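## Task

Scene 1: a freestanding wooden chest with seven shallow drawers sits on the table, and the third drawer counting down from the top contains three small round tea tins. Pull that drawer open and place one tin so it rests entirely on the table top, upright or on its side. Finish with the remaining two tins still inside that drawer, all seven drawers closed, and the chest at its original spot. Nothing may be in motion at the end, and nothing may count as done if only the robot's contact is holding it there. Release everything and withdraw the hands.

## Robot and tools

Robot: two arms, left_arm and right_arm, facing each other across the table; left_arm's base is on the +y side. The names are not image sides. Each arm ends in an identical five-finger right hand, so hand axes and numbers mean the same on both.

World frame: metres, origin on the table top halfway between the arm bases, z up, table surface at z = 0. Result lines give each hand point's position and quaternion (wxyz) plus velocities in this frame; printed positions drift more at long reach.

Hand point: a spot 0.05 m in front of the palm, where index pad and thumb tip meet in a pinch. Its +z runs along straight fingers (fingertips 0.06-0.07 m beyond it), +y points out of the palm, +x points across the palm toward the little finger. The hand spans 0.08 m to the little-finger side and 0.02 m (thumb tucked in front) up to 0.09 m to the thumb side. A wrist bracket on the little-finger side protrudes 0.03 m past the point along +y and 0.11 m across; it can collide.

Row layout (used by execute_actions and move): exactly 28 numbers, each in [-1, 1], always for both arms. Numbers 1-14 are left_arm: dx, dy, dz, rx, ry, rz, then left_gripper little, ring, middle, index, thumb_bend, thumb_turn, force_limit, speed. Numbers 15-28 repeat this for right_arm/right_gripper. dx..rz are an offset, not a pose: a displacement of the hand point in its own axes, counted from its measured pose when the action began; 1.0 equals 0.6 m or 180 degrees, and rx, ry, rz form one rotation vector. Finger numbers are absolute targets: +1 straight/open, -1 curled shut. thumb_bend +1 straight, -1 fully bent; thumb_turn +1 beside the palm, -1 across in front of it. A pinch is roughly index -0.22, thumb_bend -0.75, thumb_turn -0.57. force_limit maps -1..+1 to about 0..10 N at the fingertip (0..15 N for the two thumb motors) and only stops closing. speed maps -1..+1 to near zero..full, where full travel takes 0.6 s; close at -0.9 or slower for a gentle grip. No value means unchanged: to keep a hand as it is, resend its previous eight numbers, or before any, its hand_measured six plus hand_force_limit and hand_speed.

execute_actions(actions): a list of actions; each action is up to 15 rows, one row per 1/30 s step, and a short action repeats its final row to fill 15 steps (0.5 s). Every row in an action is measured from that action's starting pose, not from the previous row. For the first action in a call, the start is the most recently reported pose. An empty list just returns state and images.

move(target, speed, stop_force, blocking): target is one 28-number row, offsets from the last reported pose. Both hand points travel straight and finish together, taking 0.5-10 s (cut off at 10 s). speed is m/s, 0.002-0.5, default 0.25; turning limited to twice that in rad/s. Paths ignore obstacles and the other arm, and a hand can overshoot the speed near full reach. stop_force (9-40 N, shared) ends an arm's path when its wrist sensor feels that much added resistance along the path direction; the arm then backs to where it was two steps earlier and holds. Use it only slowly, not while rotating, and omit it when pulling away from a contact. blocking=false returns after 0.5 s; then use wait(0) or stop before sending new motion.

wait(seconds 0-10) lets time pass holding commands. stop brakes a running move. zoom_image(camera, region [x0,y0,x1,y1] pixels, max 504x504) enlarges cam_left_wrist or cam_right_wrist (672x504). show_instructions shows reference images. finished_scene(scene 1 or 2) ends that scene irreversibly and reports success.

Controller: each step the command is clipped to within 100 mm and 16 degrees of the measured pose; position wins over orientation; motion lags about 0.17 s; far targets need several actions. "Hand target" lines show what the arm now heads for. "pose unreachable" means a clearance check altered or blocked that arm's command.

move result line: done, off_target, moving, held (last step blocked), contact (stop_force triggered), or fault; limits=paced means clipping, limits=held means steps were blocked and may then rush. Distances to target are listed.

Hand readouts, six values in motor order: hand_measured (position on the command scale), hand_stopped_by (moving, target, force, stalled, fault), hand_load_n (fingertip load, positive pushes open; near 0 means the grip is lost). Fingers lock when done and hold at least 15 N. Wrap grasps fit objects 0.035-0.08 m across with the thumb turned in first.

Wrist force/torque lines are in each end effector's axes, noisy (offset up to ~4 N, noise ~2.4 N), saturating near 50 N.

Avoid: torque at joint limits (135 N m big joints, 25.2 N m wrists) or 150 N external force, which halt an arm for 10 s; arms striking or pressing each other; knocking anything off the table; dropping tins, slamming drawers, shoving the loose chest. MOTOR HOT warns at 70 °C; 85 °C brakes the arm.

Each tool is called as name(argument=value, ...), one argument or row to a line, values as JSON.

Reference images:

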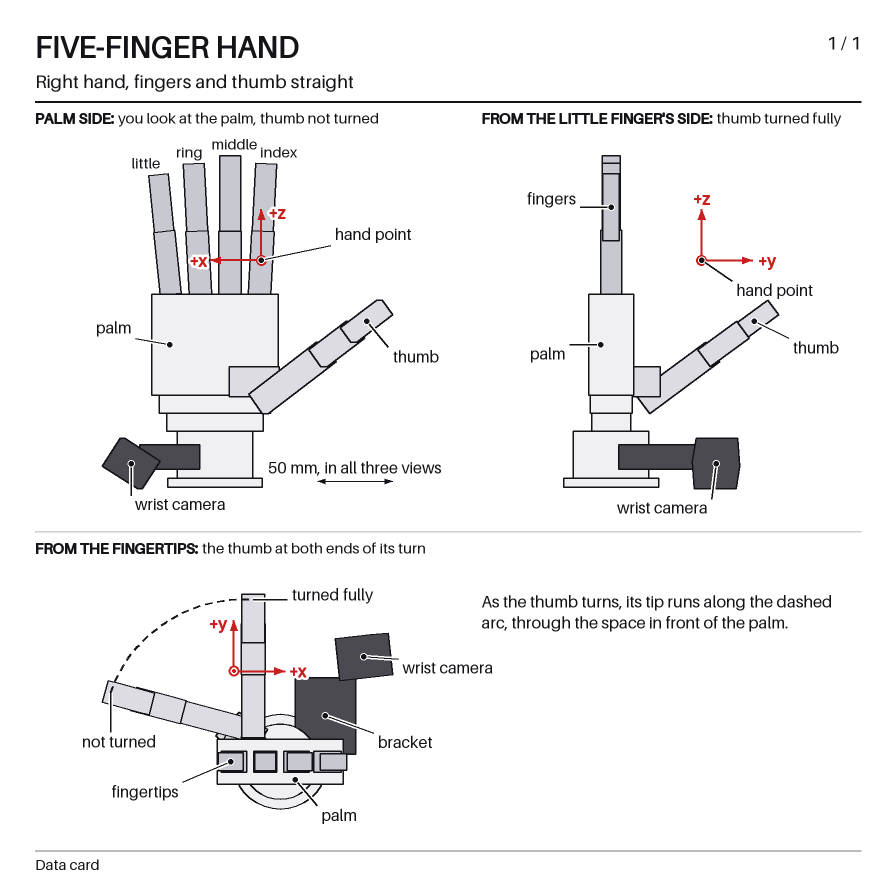

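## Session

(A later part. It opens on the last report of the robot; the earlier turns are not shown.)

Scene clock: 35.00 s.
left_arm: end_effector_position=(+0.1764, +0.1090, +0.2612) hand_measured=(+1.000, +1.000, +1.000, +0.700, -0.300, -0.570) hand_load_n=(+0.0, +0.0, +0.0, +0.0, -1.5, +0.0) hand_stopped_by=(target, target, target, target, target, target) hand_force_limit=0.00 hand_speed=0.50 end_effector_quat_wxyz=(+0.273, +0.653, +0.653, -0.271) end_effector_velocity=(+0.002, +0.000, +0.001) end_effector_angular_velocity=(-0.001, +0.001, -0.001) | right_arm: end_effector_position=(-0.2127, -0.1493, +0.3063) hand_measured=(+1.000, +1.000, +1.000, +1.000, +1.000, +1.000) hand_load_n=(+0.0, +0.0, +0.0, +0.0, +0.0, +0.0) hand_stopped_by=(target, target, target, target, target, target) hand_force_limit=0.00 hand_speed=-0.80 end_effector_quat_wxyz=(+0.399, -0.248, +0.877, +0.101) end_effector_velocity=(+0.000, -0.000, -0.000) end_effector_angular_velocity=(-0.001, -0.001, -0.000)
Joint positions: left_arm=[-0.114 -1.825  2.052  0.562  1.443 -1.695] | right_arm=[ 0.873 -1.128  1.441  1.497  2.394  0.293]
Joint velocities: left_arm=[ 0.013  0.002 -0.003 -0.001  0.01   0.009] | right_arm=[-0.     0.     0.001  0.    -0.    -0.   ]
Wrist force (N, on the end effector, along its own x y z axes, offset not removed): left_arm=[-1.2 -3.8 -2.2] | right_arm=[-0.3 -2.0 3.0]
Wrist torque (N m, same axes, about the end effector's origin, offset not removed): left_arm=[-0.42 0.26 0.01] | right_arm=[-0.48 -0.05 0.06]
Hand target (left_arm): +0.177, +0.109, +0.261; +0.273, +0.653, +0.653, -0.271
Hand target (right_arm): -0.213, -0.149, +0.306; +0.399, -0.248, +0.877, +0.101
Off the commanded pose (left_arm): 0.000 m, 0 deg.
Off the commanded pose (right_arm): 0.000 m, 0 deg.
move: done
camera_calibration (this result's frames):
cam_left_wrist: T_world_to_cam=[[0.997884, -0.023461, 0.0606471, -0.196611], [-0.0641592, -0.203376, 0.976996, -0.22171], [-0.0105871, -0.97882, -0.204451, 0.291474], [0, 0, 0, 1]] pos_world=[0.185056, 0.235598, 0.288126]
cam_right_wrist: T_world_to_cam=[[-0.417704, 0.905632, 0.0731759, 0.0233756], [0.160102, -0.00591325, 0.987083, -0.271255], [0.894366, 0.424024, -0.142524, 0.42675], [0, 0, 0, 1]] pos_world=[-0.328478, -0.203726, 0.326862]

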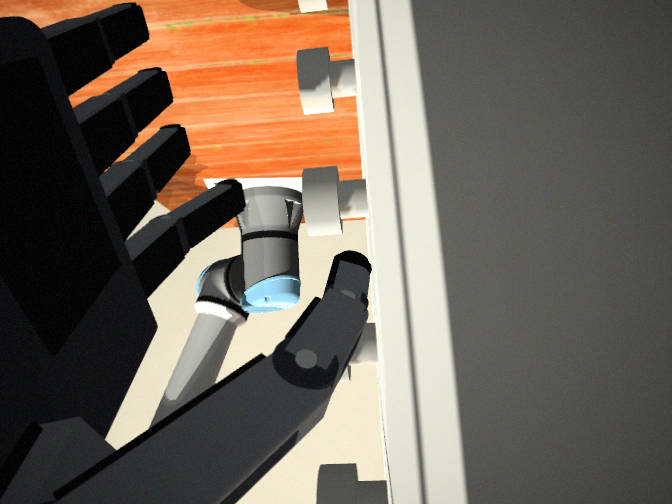

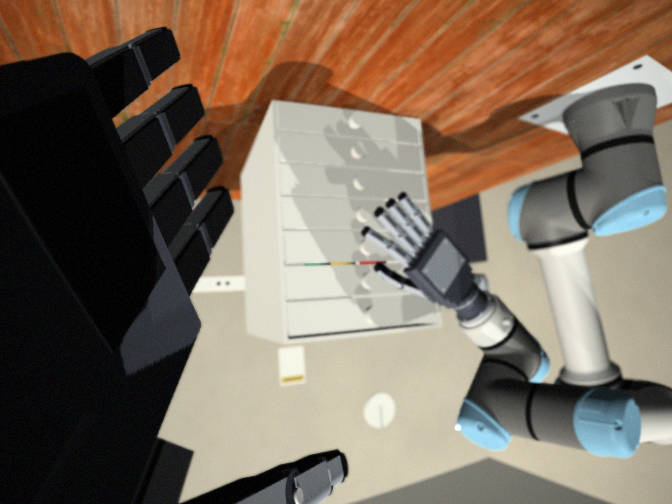

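execute_actions(
  actions=[
    [[0,0,0,0,0,0,1,1,1,-0.4,-0.3,-0.57,0.6,0.0, 0,0,0,0,0,0,1,1,1,1,1,1,0,-0.8]],
    [[0,0,0,0,0,0,1,1,1,-0.4,-0.3,-0.57,0.6,0.0, 0,0,0,0,0,0,1,1,1,1,1,1,0,-0.8]],
    [[0,0,0,0,0,0,1,1,1,-0.4,-0.3,-0.57,0.6,0.0, 0,0,0,0,0,0,1,1,1,1,1,1,0,-0.8]],
  ],
)

Scene clock: 36.63 s.
left_arm: end_effector_position=(+0.1764, +0.1089, +0.2612) hand_measured=(+1.000, +1.000, +1.000, +0.134, -0.302, -0.570) hand_load_n=(+0.0, +0.0, +0.0, +8.0, -1.0, +0.0) hand_stopped_by=(target, target, target, force, target, target) hand_force_limit=0.60 hand_speed=0.00 end_effector_quat_wxyz=(+0.273, +0.653, +0.653, -0.271) end_effector_velocity=(-0.000, +0.000, -0.000) end_effector_angular_velocity=(+0.000, +0.000, -0.001) | right_arm: end_effector_position=(-0.2127, -0.1493, +0.3063) hand_measured=(+1.000, +1.000, +1.000, +1.000, +1.000, +1.000) hand_load_n=(+0.0, +0.0, +0.0, +0.0, +0.0, +0.0) hand_stopped_by=(target, target, target, target, target, target) hand_force_limit=0.00 hand_speed=-0.80 end_effector_quat_wxyz=(+0.399, -0.248, +0.877, +0.101) end_effector_velocity=(-0.000, -0.000, -0.000) end_effector_angular_velocity=(-0.001, +0.000, -0.000)
Joint positions: left_arm=[-0.114 -1.825  2.052  0.562  1.443 -1.695] | right_arm=[ 0.873 -1.128  1.441  1.497  2.394  0.293]
Joint velocities: left_arm=[-0.     0.     0.     0.     0.001  0.   ] | right_arm=[ 0.001 -0.     0.001  0.    -0.001  0.001]
Wrist force (N, on the end effector, along its own x y z axes, offset not removed): left_arm=[0.0 -9.6 2.0] | right_arm=[-0.2 -3.0 0.9]
Wrist torque (N m, same axes, about the end effector's origin, offset not removed): left_arm=[-0.12 -0.10 0.05] | right_arm=[-0.44 0.07 0.08]
Hand target (left_arm): +0.176, +0.109, +0.261; +0.273, +0.653, +0.653, -0.271
Hand target (right_arm): -0.213, -0.149, +0.306; +0.399, -0.248, +0.877, +0.101
Off the commanded pose (left_arm): 0.000 m, 0 deg.
Off the commanded pose (right_arm): 0.000 m, 0 deg.
camera_calibration (this result's frames):
cam_left_wrist: T_world_to_cam=[[0.997885, -0.0235185, 0.060598, -0.196569], [-0.064122, -0.203292, 0.977016, -0.221738], [-0.0106588, -0.978836, -0.20437, 0.291418], [0, 0, 0, 1]] pos_world=[0.185041, 0.23555, 0.28811]
cam_right_wrist: T_world_to_cam=[[-0.417704, 0.905632, 0.073176, 0.0233755], [0.160102, -0.0059133, 0.987083, -0.271255], [0.894366, 0.424024, -0.142524, 0.42675], [0, 0, 0, 1]] pos_world=[-0.328478, -0.203726, 0.326862]

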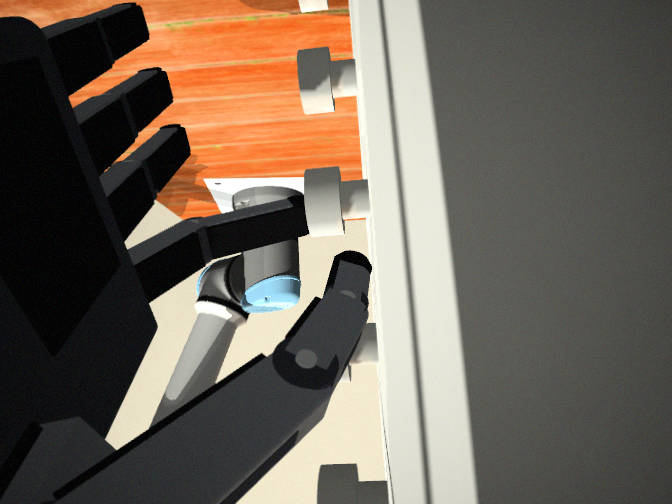

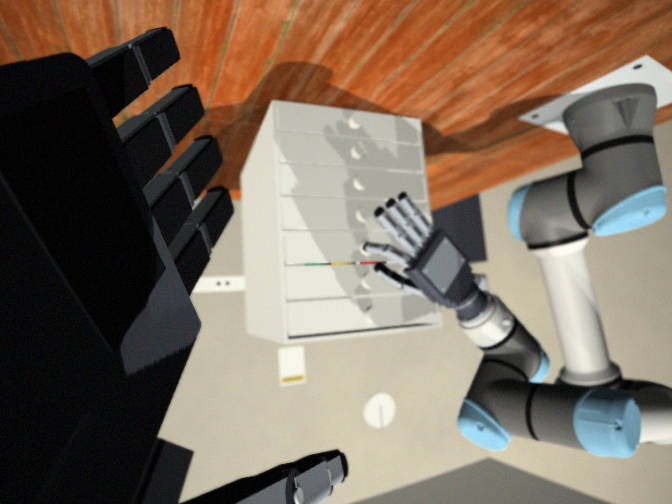

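move(
  target=[0,-0.003,0.04,0,0,0,1,1,1,0.6,-0.3,-0.57,0.6,0.0, 0,0,0,0,0,0,1,1,1,1,1,1,0,-0.8],
  speed=0.01,
  stop_force=9,
)

Scene clock: 39.33 s.
left_arm: end_effector_position=(+0.1749, +0.0941, +0.2465) hand_measured=(+1.000, +1.000, +1.000, +0.600, -0.298, -0.570) hand_load_n=(+0.0, +0.0, +0.0, +0.0, +3.5, +2.5) hand_stopped_by=(target, target, target, target, target, target) hand_force_limit=0.60 hand_speed=0.00 end_effector_quat_wxyz=(+0.273, +0.653, +0.653, -0.271) end_effector_velocity=(+0.001, +0.003, +0.003) end_effector_angular_velocity=(+0.000, -0.001, +0.001) | right_arm: end_effector_position=(-0.2127, -0.1493, +0.3063) hand_measured=(+1.000, +1.000, +1.000, +1.000, +1.000, +1.000) hand_load_n=(+0.0, +0.0, +0.0, +0.0, +0.0, +0.0) hand_stopped_by=(target, target, target, target, target, target) hand_force_limit=0.00 hand_speed=-0.80 end_effector_quat_wxyz=(+0.399, -0.248, +0.877, +0.101) end_effector_velocity=(-0.000, -0.000, -0.000) end_effector_angular_velocity=(-0.001, +0.000, +0.000)
Joint positions: left_arm=[-0.108 -1.776  2.054  0.51   1.447 -1.692] | right_arm=[ 0.873 -1.128  1.441  1.497  2.394  0.293]
Joint velocities: left_arm=[ 0.    -0.01   0.     0.011 -0.001 -0.   ] | right_arm=[ 0.     0.     0.    -0.    -0.001 -0.   ]
Wrist force (N, on the end effector, along its own x y z axes, offset not removed): left_arm=[-3.3 1.6 -4.8] | right_arm=[-0.2 -3.1 2.9]
Wrist torque (N m, same axes, about the end effector's origin, offset not removed): left_arm=[-0.18 0.04 0.13] | right_arm=[-0.60 -0.04 0.13]
Hand target (left_arm): +0.175, +0.094, +0.247; +0.273, +0.653, +0.653, -0.271
Hand target (right_arm): -0.213, -0.149, +0.306; +0.399, -0.248, +0.877, +0.101
Off the commanded pose (left_arm): 0.003 m, 0 deg.
Off the commanded pose (right_arm): 0.000 m, 0 deg.
move: contact (left_arm)
camera_calibration (this result's frames):
cam_left_wrist: T_world_to_cam=[[0.997884, -0.023494, 0.0606291, -0.19454], [-0.0641467, -0.203232, 0.977027, -0.210477], [-0.0106325, -0.978849, -0.204309, 0.273865], [0, 0, 0, 1]] pos_world=[0.183538, 0.220726, 0.273389]
cam_right_wrist: T_world_to_cam=[[-0.417704, 0.905632, 0.073176, 0.0233756], [0.160103, -0.00591332, 0.987083, -0.271255], [0.894366, 0.424024, -0.142524, 0.42675], [0, 0, 0, 1]] pos_world=[-0.328478, -0.203726, 0.326862]

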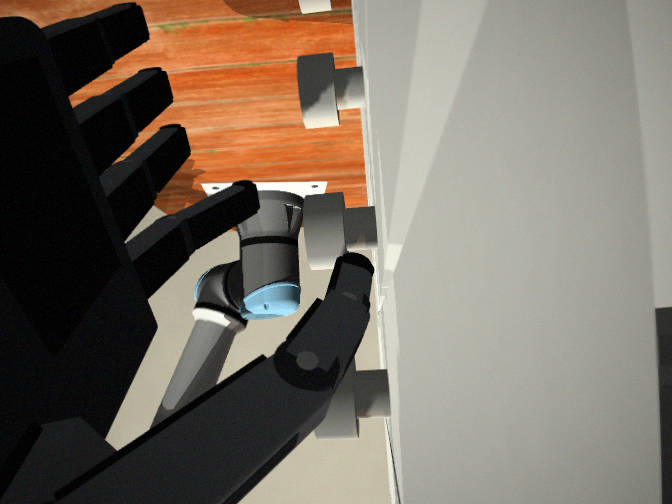

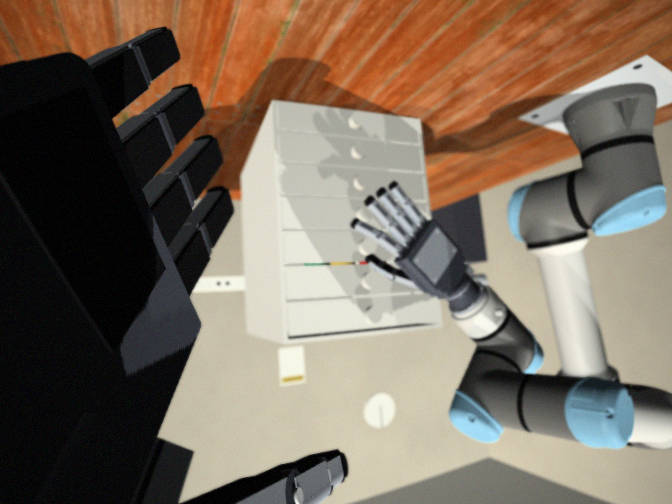

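Close index, then pull a bit.

execute_actions(
  actions=[
    [[0,0,0,0,0,0,1,1,1,-0.5,-0.3,-0.57,0.8,0.0, 0,0,0,0,0,0,1,1,1,1,1,1,0,-0.8]],
    [[0,0,0,0,0,0,1,1,1,-0.5,-0.3,-0.57,0.8,0.0, 0,0,0,0,0,0,1,1,1,1,1,1,0,-0.8]],
    [[0,0,0,0,0,0,1,1,1,-0.5,-0.5,-0.57,0.8,0.0, 0,0,0,0,0,0,1,1,1,1,1,1,0,-0.8]],
    [[0,0,0,0,0,0,1,1,1,-0.5,-0.5,-0.57,0.8,0.0, 0,0,0,0,0,0,1,1,1,1,1,1,0,-0.8]],
  ],
)

move(
  target=[0.003,-0.07,-0.003,0,0,0,1,1,1,-0.5,-0.5,-0.57,0.8,0.0, 0,0,0,0,0,0,1,1,1,1,1,1,0,-0.8],
  speed=0.02,
)

Scene clock: 41.50 s.
left_arm: end_effector_position=(+0.1749, +0.0941, +0.2465) hand_measured=(+1.000, +1.000, +1.000, -0.002, -0.380, -0.570) hand_load_n=(+0.0, +0.0, +0.0, +12.0, +12.5, +2.5) hand_stopped_by=(target, target, target, force, force, target) hand_force_limit=0.80 hand_speed=0.00 end_effector_quat_wxyz=(+0.273, +0.653, +0.653, -0.271) end_effector_velocity=(+0.000, +0.000, -0.000) end_effector_angular_velocity=(+0.001, -0.001, +0.001) | right_arm: end_effector_position=(-0.2127, -0.1493, +0.3063) hand_measured=(+1.000, +1.000, +1.000, +1.000, +1.000, +1.000) hand_load_n=(+0.0, +0.0, +0.0, +0.0, +0.0, +0.0) hand_stopped_by=(target, target, target, target, target, target) hand_force_limit=0.00 hand_speed=-0.80 end_effector_quat_wxyz=(+0.399, -0.248, +0.877, +0.101) end_effector_velocity=(-0.000, +0.000, +0.000) end_effector_angular_velocity=(+0.000, -0.000, +0.000)
Joint positions: left_arm=[-0.109 -1.776  2.054  0.51   1.447 -1.692] | right_arm=[ 0.873 -1.128  1.441  1.497  2.394  0.293]
Joint velocities: left_arm=[ 0.     0.     0.     0.    -0.001  0.   ] | right_arm=[ 0.  0. -0.  0.  0. -0.]
Wrist force (N, on the end effector, along its own x y z axes, offset not removed): left_arm=[-1.2 -0.7 -1.5] | right_arm=[-0.2 -2.7 1.6]
Wrist torque (N m, same axes, about the end effector's origin, offset not removed): left_arm=[-0.23 0.00 0.08] | right_arm=[-0.57 -0.05 0.04]
Hand target (left_arm): +0.175, +0.094, +0.246; +0.273, +0.653, +0.653, -0.271
Hand target (right_arm): -0.213, -0.149, +0.306; +0.399, -0.248, +0.877, +0.101
Off the commanded pose (left_arm): 0.000 m, 0 deg.
Off the commanded pose (right_arm): 0.000 m, 0 deg.
camera_calibration (this result's frames):
cam_left_wrist: T_world_to_cam=[[0.997883, -0.0234826, 0.0606494, -0.194537], [-0.0641647, -0.203268, 0.977018, -0.210453], [-0.0106149, -0.978842, -0.204344, 0.273877], [0, 0, 0, 1]] pos_world=[0.183529, 0.220736, 0.27338]
cam_right_wrist: T_world_to_cam=[[-0.417704, 0.905632, 0.073176, 0.0233755], [0.160103, -0.00591331, 0.987083, -0.271255], [0.894366, 0.424024, -0.142524, 0.42675], [0, 0, 0, 1]] pos_world=[-0.328478, -0.203726, 0.326862]

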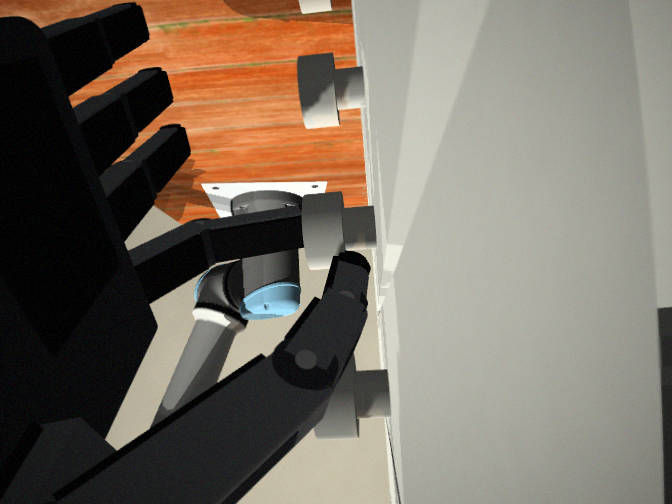

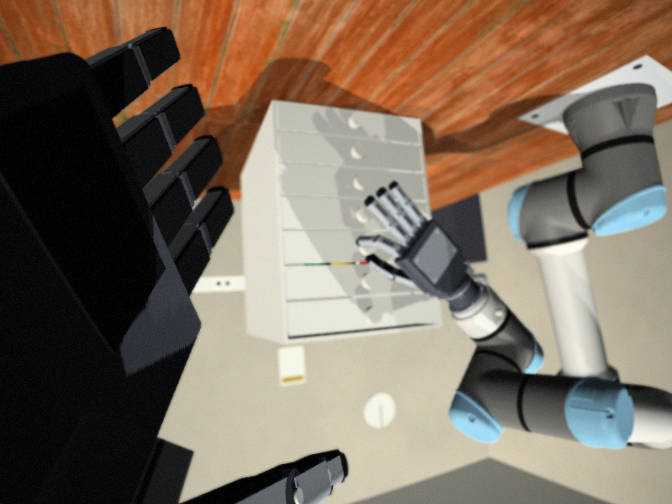

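Scene clock: 43.97 s.
left_arm: end_effector_position=(+0.1331, +0.0966, +0.2463) hand_measured=(+1.000, +1.000, +1.000, -0.002, -0.384, -0.570) hand_load_n=(+0.0, +0.0, +0.0, +0.0, +2.5, +1.0) hand_stopped_by=(target, target, target, force, force, target) hand_force_limit=0.80 hand_speed=0.00 end_effector_quat_wxyz=(+0.273, +0.652, +0.653, -0.272) end_effector_velocity=(-0.002, +0.000, +0.000) end_effector_angular_velocity=(-0.001, +0.001, +0.000) | right_arm: end_effector_position=(-0.2127, -0.1493, +0.3063) hand_measured=(+1.000, +1.000, +1.000, +1.000, +1.000, +1.000) hand_load_n=(+0.0, +0.0, +0.0, +0.0, +0.0, +0.0) hand_stopped_by=(target, target, target, target, target, target) hand_force_limit=0.00 hand_speed=-0.80 end_effector_quat_wxyz=(+0.399, -0.248, +0.877, +0.101) end_effector_velocity=(+0.000, -0.000, -0.000) end_effector_angular_velocity=(-0.002, -0.001, -0.000)
Joint positions: left_arm=[-0.302 -1.814  2.088  0.541  1.312 -1.834] | right_arm=[ 0.873 -1.128  1.441  1.497  2.394  0.293]
Joint velocities: left_arm=[-0.01  -0.002  0.001  0.001 -0.006 -0.008] | right_arm=[-0.    -0.     0.001  0.    -0.001 -0.   ]
Wrist force (N, on the end effector, along its own x y z axes, offset not removed): left_arm=[-1.1 0.7 -2.9] | right_arm=[-0.1 -0.9 1.3]
Wrist torque (N m, same axes, about the end effector's origin, offset not removed): left_arm=[-0.33 0.10 0.12] | right_arm=[-0.18 -0.07 0.15]
Hand target (left_arm): +0.133, +0.097, +0.246; +0.273, +0.652, +0.653, -0.272
Hand target (right_arm): -0.213, -0.149, +0.306; +0.399, -0.248, +0.877, +0.101
Off the commanded pose (left_arm): 0.000 m, 0 deg.
Off the commanded pose (right_arm): 0.000 m, 0 deg.
move: done
camera_calibration (this result's frames):
cam_left_wrist: T_world_to_cam=[[0.997915, -0.0236063, 0.0600711, -0.152589], [-0.0636249, -0.203367, 0.977033, -0.212476], [-0.0108477, -0.978818, -0.204445, 0.275921], [0, 0, 0, 1]] pos_world=[0.141745, 0.223264, 0.273173]
cam_right_wrist: T_world_to_cam=[[-0.417704, 0.905632, 0.0731761, 0.0233755], [0.160103, -0.00591344, 0.987083, -0.271255], [0.894366, 0.424024, -0.142524, 0.42675], [0, 0, 0, 1]] pos_world=[-0.328478, -0.203726, 0.326862]

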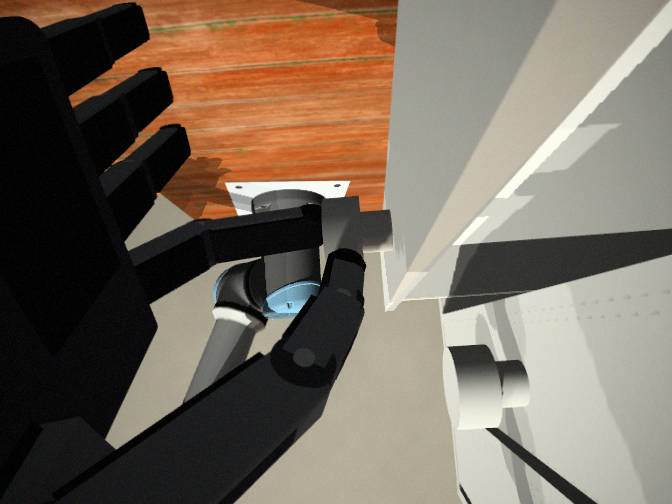

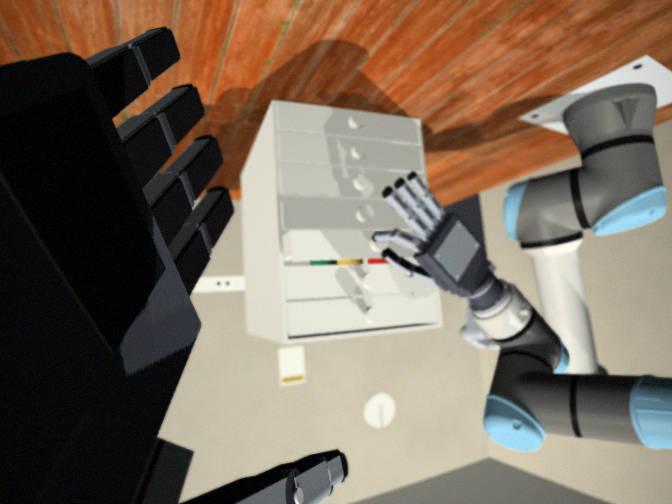

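move(
  target=[-0.006,-0.13,0.006,0,0,0,1,1,1,-0.5,-0.65,-0.57,0.8,0.0, 0,0,0,0,0,0,1,1,1,1,1,1,0,-0.8],
  speed=0.02,
)

Scene clock: 48.30 s.
left_arm: end_effector_position=(+0.0553, +0.0916, +0.2460) hand_measured=(+1.000, +1.000, +1.000, -0.002, -0.650, -0.570) hand_load_n=(+0.0, +0.0, +0.0, +0.0, +0.0, +0.0) hand_stopped_by=(target, target, target, force, target, target) hand_force_limit=0.80 hand_speed=0.00 end_effector_quat_wxyz=(+0.272, +0.652, +0.653, -0.272) end_effector_velocity=(-0.003, -0.000, -0.000) end_effector_angular_velocity=(-0.000, +0.001, +0.000) | right_arm: end_effector_position=(-0.2127, -0.1493, +0.3063) hand_measured=(+1.000, +1.000, +1.000, +1.000, +1.000, +1.000) hand_load_n=(+0.0, +0.0, +0.0, +0.0, +0.0, +0.0) hand_stopped_by=(target, target, target, target, target, target) hand_force_limit=0.00 hand_speed=-0.80 end_effector_quat_wxyz=(+0.399, -0.248, +0.877, +0.101) end_effector_velocity=(-0.000, +0.000, +0.001) end_effector_angular_velocity=(+0.001, +0.000, -0.000)
Joint positions: left_arm=[-0.621 -1.79   2.09   0.608  1.104 -2.093] | right_arm=[ 0.873 -1.128  1.441  1.497  2.394  0.293]
Joint velocities: left_arm=[-0.009  0.003 -0.001  0.002 -0.006 -0.008] | right_arm=[-0.     0.    -0.002  0.001  0.    -0.   ]
Wrist force (N, on the end effector, along its own x y z axes, offset not removed): left_arm=[-0.9 1.0 -1.4] | right_arm=[0.3 -2.1 1.9]
Wrist torque (N m, same axes, about the end effector's origin, offset not removed): left_arm=[0.12 0.24 0.07] | right_arm=[-0.44 -0.09 0.19]
Hand target (left_arm): +0.055, +0.092, +0.246; +0.273, +0.652, +0.653, -0.272
Hand target (right_arm): -0.213, -0.149, +0.306; +0.399, -0.248, +0.877, +0.101
Off the commanded pose (left_arm): 0.000 m, 0 deg.
Off the commanded pose (right_arm): 0.000 m, 0 deg.
move: done
camera_calibration (this result's frames):
cam_left_wrist: T_world_to_cam=[[0.997963, -0.0237549, 0.059215, -0.0748583], [-0.0628198, -0.203603, 0.977036, -0.218178], [-0.0111531, -0.978765, -0.204681, 0.270126], [0, 0, 0, 1]] pos_world=[0.0640126, 0.21819, 0.272891]
cam_right_wrist: T_world_to_cam=[[-0.417704, 0.905632, 0.0731761, 0.0233755], [0.160103, -0.0059133, 0.987083, -0.271255], [0.894366, 0.424024, -0.142524, 0.42675], [0, 0, 0, 1]] pos_world=[-0.328478, -0.203726, 0.326862]

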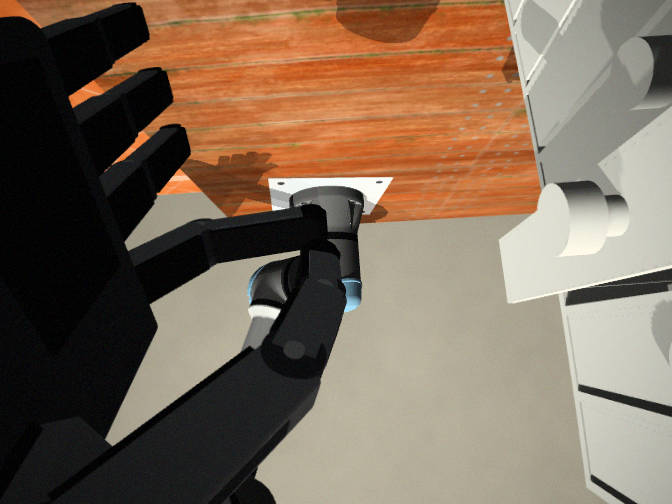

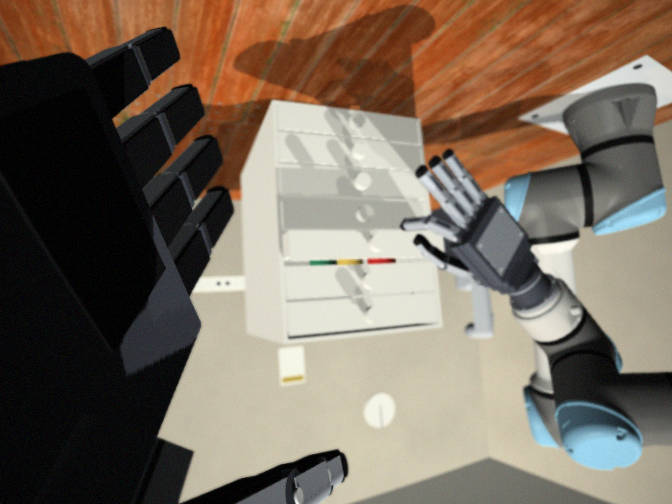

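move(
  target=[-0.29,0.075,-0.073,-0.158,0.245,0.066,1,1,1,1,1,1,0.8,0.5, 0,0,0,0,0,0,1,1,1,1,1,1,0,-0.8],
  speed=0.15,
)

Scene clock: 52.70 s.
left_arm: end_effector_position=(+0.0999, +0.0002, +0.4000) hand_measured=(+1.000, +1.000, +1.000, +1.000, +1.000, +1.000) hand_load_n=(+0.0, +0.0, +0.0, +0.0, +0.0, +0.0) hand_stopped_by=(target, target, target, target, target, target) hand_force_limit=0.80 hand_speed=0.50 end_effector_quat_wxyz=(+0.185, +0.683, +0.683, +0.182) end_effector_velocity=(+0.001, -0.002, +0.002) end_effector_angular_velocity=(+0.015, -0.006, +0.007) | right_arm: end_effector_position=(-0.2127, -0.1493, +0.3063) hand_measured=(+1.000, +1.000, +1.000, +1.000, +1.000, +1.000) hand_load_n=(+0.0, +0.0, +0.0, +0.0, +0.0, +0.0) hand_stopped_by=(target, target, target, target, target, target) hand_force_limit=0.00 hand_speed=-0.80 end_effector_quat_wxyz=(+0.399, -0.248, +0.877, +0.101) end_effector_velocity=(+0.000, +0.000, +0.000) end_effector_angular_velocity=(+0.001, -0.001, +0.000)
Joint positions: left_arm=[-0.394 -1.086  1.027  1.877  1.102 -2.088] | right_arm=[ 0.873 -1.128  1.441  1.497  2.394  0.293]
Joint velocities: left_arm=[ 0.004  0.015 -0.023  0.025  0.002 -0.003] | right_arm=[-0.    -0.     0.     0.     0.001 -0.   ]
Wrist force (N, on the end effector, along its own x y z axes, offset not removed): left_arm=[1.0 0.6 1.1] | right_arm=[0.4 -3.3 2.6]
Wrist torque (N m, same axes, about the end effector's origin, offset not removed): left_arm=[-0.14 -0.16 0.17] | right_arm=[-0.68 -0.18 0.21]
Hand target (left_arm): +0.100, -0.000, +0.400; +0.185, +0.683, +0.683, +0.183
Hand target (right_arm): -0.213, -0.149, +0.306; +0.399, -0.248, +0.877, +0.101
Off the commanded pose (left_arm): 0.001 m, 0 deg.
Off the commanded pose (right_arm): 0.000 m, 0 deg.
move: done
camera_calibration (this result's frames):
cam_left_wrist: T_world_to_cam=[[0.851209, -0.0577695, 0.521638, -0.300974], [-0.327528, -0.835094, 0.441977, -0.143903], [0.410084, -0.547066, -0.729761, 0.3806], [0, 0, 0, 1]] pos_world=[0.0529813, 0.070654, 0.498348]
cam_right_wrist: T_world_to_cam=[[-0.417704, 0.905632, 0.0731764, 0.0233753], [0.160103, -0.00591359, 0.987083, -0.271255], [0.894366, 0.424024, -0.142524, 0.42675], [0, 0, 0, 1]] pos_world=[-0.328478, -0.203726, 0.326863]

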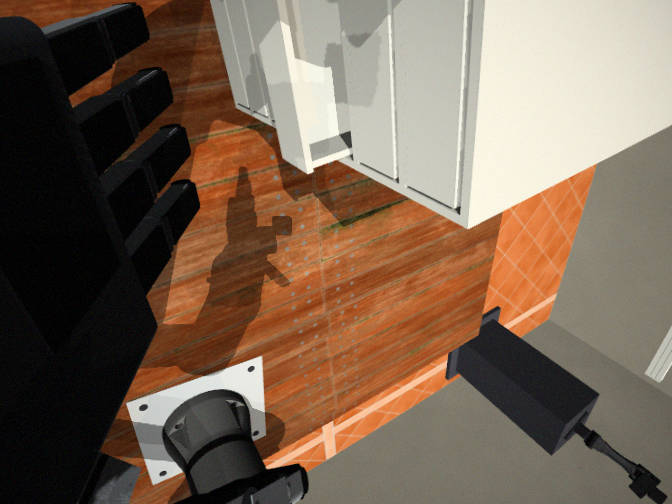

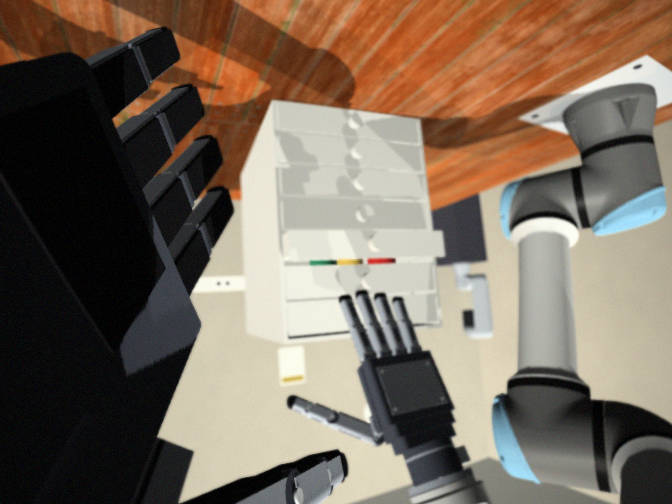

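move(
  target=[-0.008,0.105,0.118,0,0,0,1,1,1,1,1,1,0.8,0.5, 0,0,0,0,0,0,1,1,1,1,1,1,0,-0.8],
  speed=0.06,
  stop_force=9,
)

Scene clock: 55.00 s.
left_arm: end_effector_position=(+0.1897, -0.0048, +0.3706) hand_measured=(+1.000, +1.000, +1.000, +1.000, +1.000, +1.000) hand_load_n=(+0.0, +0.0, +0.0, +0.0, +0.0, +0.0) hand_stopped_by=(target, target, target, target, target, target) hand_force_limit=0.80 hand_speed=0.50 end_effector_quat_wxyz=(+0.186, +0.683, +0.683, +0.182) end_effector_velocity=(+0.002, +0.000, +0.001) end_effector_angular_velocity=(-0.003, -0.000, -0.000) | right_arm: end_effector_position=(-0.2127, -0.1493, +0.3063) hand_measured=(+1.000, +1.000, +1.000, +1.000, +1.000, +1.000) hand_load_n=(+0.0, +0.0, +0.0, +0.0, +0.0, +0.0) hand_stopped_by=(target, target, target, target, target, target) hand_force_limit=0.00 hand_speed=-0.80 end_effector_quat_wxyz=(+0.399, -0.248, +0.877, +0.101) end_effector_velocity=(-0.000, -0.000, +0.000) end_effector_angular_velocity=(+0.001, -0.000, +0.000)
Joint positions: left_arm=[-0.22  -1.095  1.094  1.729  1.066 -1.895] | right_arm=[ 0.873 -1.128  1.441  1.497  2.394  0.293]
Joint velocities: left_arm=[ 0.004 -0.002 -0.    -0.003 -0.002  0.005] | right_arm=[ 0.     0.     0.    -0.     0.     0.001]
Wrist force (N, on the end effector, along its own x y z axes, offset not removed): left_arm=[0.4 -1.5 -0.1] | right_arm=[0.9 -2.5 1.9]
Wrist torque (N m, same axes, about the end effector's origin, offset not removed): left_arm=[-0.45 0.00 0.15] | right_arm=[-0.53 -0.13 0.21]
Hand target (left_arm): +0.190, -0.005, +0.371; +0.186, +0.683, +0.683, +0.182
Hand target (right_arm): -0.213, -0.149, +0.306; +0.399, -0.248, +0.877, +0.101
Off the commanded pose (left_arm): 0.000 m, 0 deg.
Off the commanded pose (right_arm): 0.000 m, 0 deg.
move: done
camera_calibration (this result's frames):
cam_left_wrist: T_world_to_cam=[[0.850935, -0.0576523, 0.522097, -0.362457], [-0.327673, -0.835111, 0.441838, -0.105588], [0.410536, -0.547052, -0.729516, 0.319453], [0, 0, 0, 1]] pos_world=[0.142682, 0.0656828, 0.468937]
cam_right_wrist: T_world_to_cam=[[-0.417704, 0.905632, 0.0731765, 0.0233753], [0.160103, -0.00591372, 0.987083, -0.271255], [0.894366, 0.424024, -0.142524, 0.42675], [0, 0, 0, 1]] pos_world=[-0.328478, -0.203726, 0.326863]

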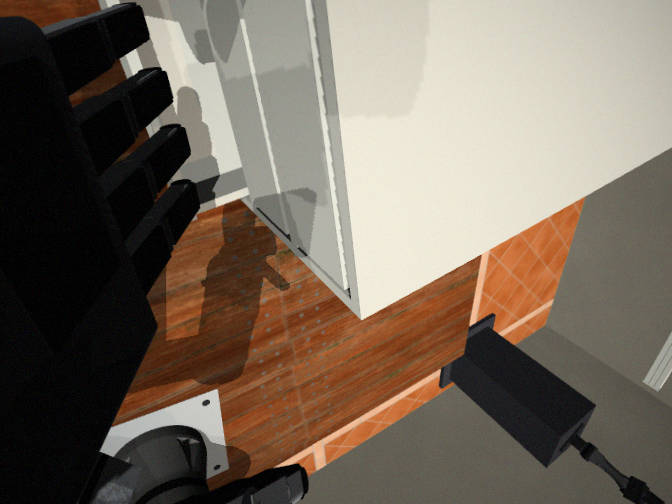

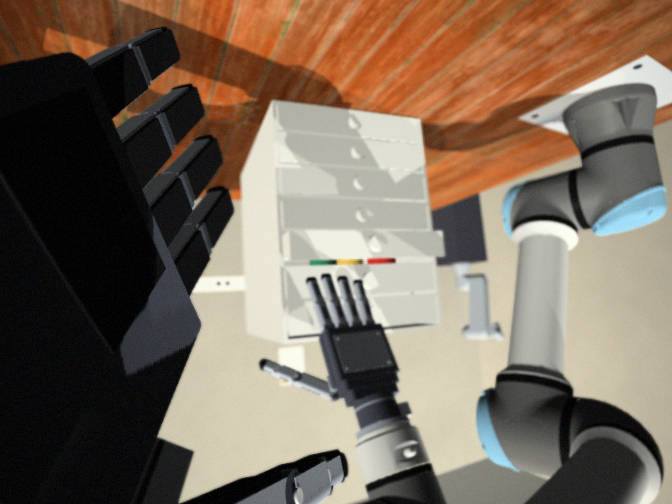

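move(
  target=[0.008,0,0.07,0,0,0,1,1,1,1,1,1,0.8,0.5, 0,0,0,0,0,0,1,1,1,1,1,1,0,-0.8],
  speed=0.02,
  stop_force=9,
)

Scene clock: 57.53 s.
left_arm: end_effector_position=(+0.2106, -0.0001, +0.3346) hand_measured=(+1.000, +1.000, +1.000, +1.000, +1.000, +1.000) hand_load_n=(+0.0, +0.0, +0.0, +0.0, +0.0, +0.0) hand_stopped_by=(target, target, target, target, target, target) hand_force_limit=0.80 hand_speed=0.50 end_effector_quat_wxyz=(+0.186, +0.683, +0.683, +0.182) end_effector_velocity=(+0.001, +0.000, -0.001) end_effector_angular_velocity=(-0.003, +0.001, +0.000) | right_arm: end_effector_position=(-0.2127, -0.1493, +0.3063) hand_measured=(+1.000, +1.000, +1.000, +1.000, +1.000, +1.000) hand_load_n=(+0.0, +0.0, +0.0, +0.0, +0.0, +0.0) hand_stopped_by=(target, target, target, target, target, target) hand_force_limit=0.00 hand_speed=-0.80 end_effector_quat_wxyz=(+0.399, -0.248, +0.877, +0.101) end_effector_velocity=(-0.000, +0.000, +0.000) end_effector_angular_velocity=(+0.001, +0.000, +0.000)
Joint positions: left_arm=[-0.181 -1.103  1.192  1.617  1.06  -1.85 ] | right_arm=[ 0.873 -1.128  1.441  1.497  2.394  0.293]
Joint velocities: left_arm=[ 0.002 -0.002  0.005 -0.007  0.     0.002] | right_arm=[ 0. -0. -0. -0.  0.  0.]
Wrist force (N, on the end effector, along its own x y z axes, offset not removed): left_arm=[2.1 0.1 -0.2] | right_arm=[-0.3 -1.4 2.6]
Wrist torque (N m, same axes, about the end effector's origin, offset not removed): left_arm=[-0.14 -0.25 0.19] | right_arm=[-0.41 -0.04 0.09]
Hand target (left_arm): +0.211, -0.000, +0.334; +0.186, +0.683, +0.683, +0.182
Hand target (right_arm): -0.213, -0.149, +0.306; +0.399, -0.248, +0.877, +0.101
Off the commanded pose (left_arm): 0.000 m, 0 deg.
Off the commanded pose (right_arm): 0.000 m, 0 deg.
move: done
camera_calibration (this result's frames):
cam_left_wrist: T_world_to_cam=[[0.850879, -0.0576292, 0.522191, -0.361216], [-0.327685, -0.835138, 0.441777, -0.0788749], [0.410643, -0.547013, -0.729486, 0.287057], [0, 0, 0, 1]] pos_world=[0.163627, 0.0703355, 0.432873]
cam_right_wrist: T_world_to_cam=[[-0.417704, 0.905632, 0.0731766, 0.0233751], [0.160103, -0.00591385, 0.987083, -0.271255], [0.894366, 0.424024, -0.142524, 0.42675], [0, 0, 0, 1]] pos_world=[-0.328478, -0.203726, 0.326863]

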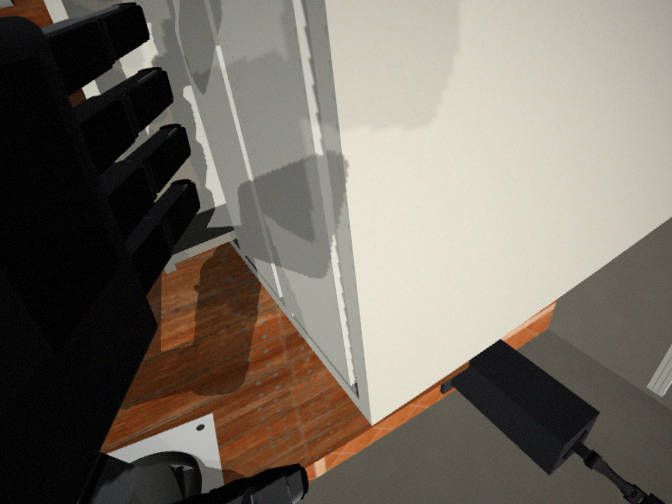

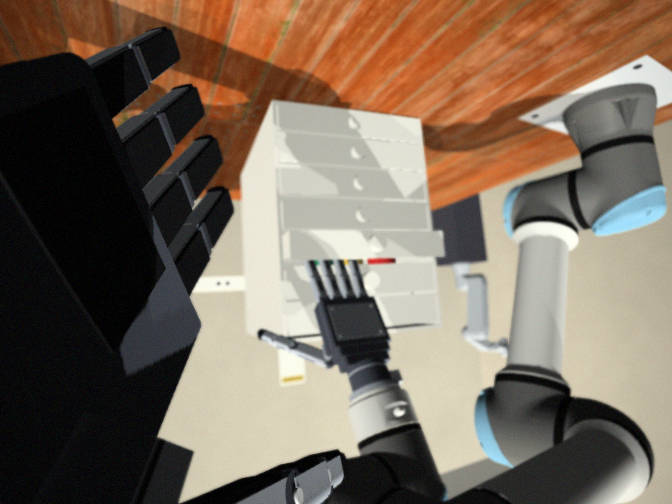

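move(
  target=[0,-0.015,0.026,0,0,0,1,1,1,1,1,1,0.8,0.5, 0,0,0,0,0,0,1,1,1,1,1,1,0,-0.8],
  speed=0.01,
  stop_force=9,
)

move(
  target=[-0.01,-0.145,-0.083,0,0,0,1,1,1,1,1,1,0.8,0.5, 0,0,0,0,0,0,1,1,1,1,1,1,0,-0.8],
  speed=0.03,
)

Scene clock: 59.73 s.
left_arm: end_effector_position=(+0.2107, -0.0002, +0.3169) hand_measured=(+1.000, +1.000, +1.000, +1.000, +1.000, +1.000) hand_load_n=(+0.0, +0.0, +0.0, -1.0, +0.0, +0.0) hand_stopped_by=(target, target, target, target, target, target) hand_force_limit=0.80 hand_speed=0.50 end_effector_quat_wxyz=(+0.186, +0.683, +0.683, +0.182) end_effector_velocity=(-0.000, -0.000, -0.004) end_effector_angular_velocity=(+0.001, +0.000, +0.000) | right_arm: end_effector_position=(-0.2127, -0.1493, +0.3063) hand_measured=(+1.000, +1.000, +1.000, +1.000, +1.000, +1.000) hand_load_n=(+0.0, +0.0, +0.0, +0.0, +0.0, +0.0) hand_stopped_by=(target, target, target, target, target, target) hand_force_limit=0.00 hand_speed=-0.80 end_effector_quat_wxyz=(+0.399, -0.248, +0.877, +0.101) end_effector_velocity=(-0.000, +0.000, +0.001) end_effector_angular_velocity=(+0.001, -0.000, -0.000)
Joint positions: left_arm=[-0.181 -1.098  1.23   1.574  1.06  -1.85 ] | right_arm=[ 0.873 -1.128  1.441  1.497  2.394  0.293]
Joint velocities: left_arm=[-0.     0.002  0.006 -0.008  0.    -0.   ] | right_arm=[ 0.    -0.    -0.001  0.001  0.     0.   ]
Wrist force (N, on the end effector, along its own x y z axes, offset not removed): left_arm=[0.1 2.8 -0.7] | right_arm=[0.2 -1.6 1.5]
Wrist torque (N m, same axes, about the end effector's origin, offset not removed): left_arm=[-0.18 0.03 0.09] | right_arm=[-0.32 -0.07 0.12]
Hand target (left_arm): +0.211, -0.000, +0.317; +0.186, +0.683, +0.683, +0.182
Hand target (right_arm): -0.213, -0.149, +0.306; +0.399, -0.248, +0.877, +0.101
Off the commanded pose (left_arm): 0.000 m, 0 deg.
Off the commanded pose (right_arm): 0.000 m, 0 deg.
move: done
camera_calibration (this result's frames):
cam_left_wrist: T_world_to_cam=[[0.850889, -0.0576271, 0.522176, -0.352024], [-0.327665, -0.835152, 0.441765, -0.0710787], [0.410639, -0.546991, -0.729504, 0.274122], [0, 0, 0, 1]] pos_world=[0.163678, 0.0702949, 0.415192]
cam_right_wrist: T_world_to_cam=[[-0.417704, 0.905632, 0.0731764, 0.0233753], [0.160103, -0.00591351, 0.987083, -0.271255], [0.894366, 0.424024, -0.142524, 0.42675], [0, 0, 0, 1]] pos_world=[-0.328478, -0.203726, 0.326863]

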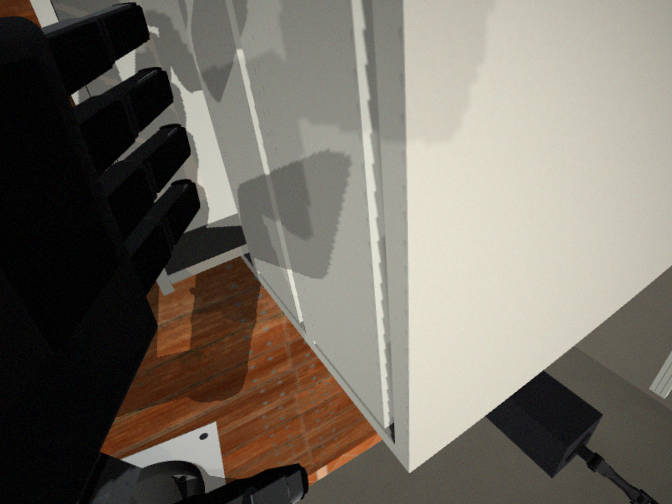

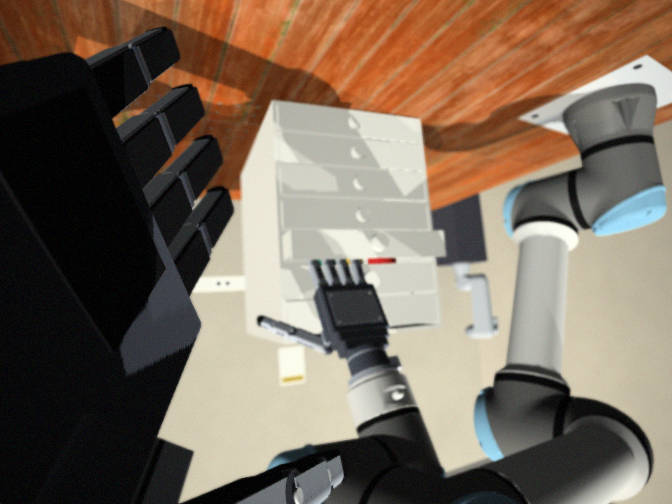

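Scene clock: 63.43 s.
left_arm: end_effector_position=(+0.1107, -0.0060, +0.3162) hand_measured=(+1.000, +1.000, +1.000, +1.000, +1.000, +1.000) hand_load_n=(+0.0, +0.0, +0.0, -0.5, +0.0, +0.0) hand_stopped_by=(target, target, target, target, target, target) hand_force_limit=0.80 hand_speed=0.50 end_effector_quat_wxyz=(+0.185, +0.683, +0.683, +0.182) end_effector_velocity=(-0.003, -0.000, -0.000) end_effector_angular_velocity=(+0.001, +0.000, +0.001) | right_arm: end_effector_position=(-0.2127, -0.1493, +0.3063) hand_measured=(+1.000, +1.000, +1.000, +1.000, +1.000, +1.000) hand_load_n=(+0.0, +0.0, +0.0, +0.0, +0.0, +0.0) hand_stopped_by=(target, target, target, target, target, target) hand_force_limit=0.00 hand_speed=-0.80 end_effector_quat_wxyz=(+0.399, -0.248, +0.877, +0.101) end_effector_velocity=(+0.000, +0.000, +0.000) end_effector_angular_velocity=(+0.001, -0.000, -0.000)
Joint positions: left_arm=[-0.369 -1.065  1.207  1.664  1.096 -2.06 ] | right_arm=[ 0.873 -1.128  1.441  1.497  2.394  0.293]
Joint velocities: left_arm=[-0.005  0.003 -0.002  0.003  0.002 -0.005] | right_arm=[-0.     0.    -0.    -0.     0.001  0.   ]
Wrist force (N, on the end effector, along its own x y z axes, offset not removed): left_arm=[-0.2 2.0 1.3] | right_arm=[0.1 -0.4 2.0]
Wrist torque (N m, same axes, about the end effector's origin, offset not removed): left_arm=[-0.21 0.18 0.00] | right_arm=[-0.21 0.06 0.16]
Hand target (left_arm): +0.110, -0.006, +0.316; +0.185, +0.683, +0.683, +0.182
Hand target (right_arm): -0.213, -0.149, +0.306; +0.399, -0.248, +0.877, +0.101
Off the commanded pose (left_arm): 0.000 m, 0 deg.
Off the commanded pose (right_arm): 0.000 m, 0 deg.
move: done
camera_calibration (this result's frames):
cam_left_wrist: T_world_to_cam=[[0.851176, -0.0577295, 0.521696, -0.266819], [-0.327502, -0.835132, 0.441924, -0.10844], [0.410173, -0.547012, -0.729751, 0.311574], [0, 0, 0, 1]] pos_world=[0.063796, 0.0644692, 0.414492]
cam_right_wrist: T_world_to_cam=[[-0.417704, 0.905632, 0.0731764, 0.0233753], [0.160103, -0.00591357, 0.987083, -0.271255], [0.894366, 0.424024, -0.142524, 0.42675], [0, 0, 0, 1]] pos_world=[-0.328478, -0.203726, 0.326863]

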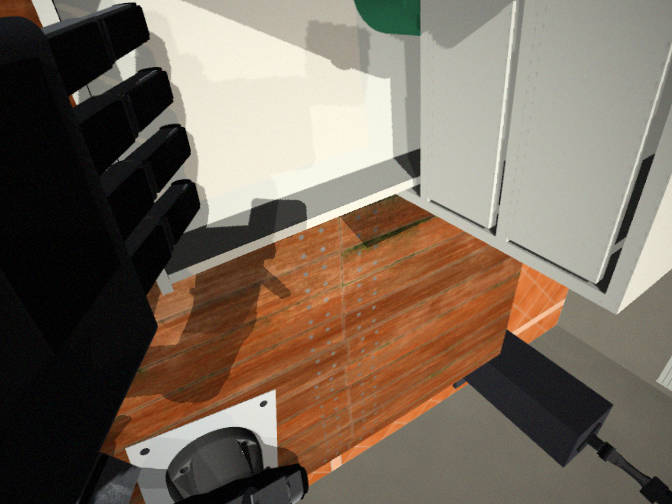

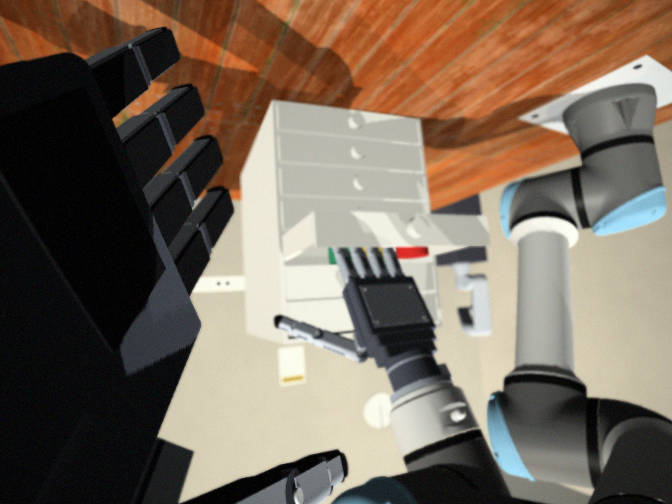

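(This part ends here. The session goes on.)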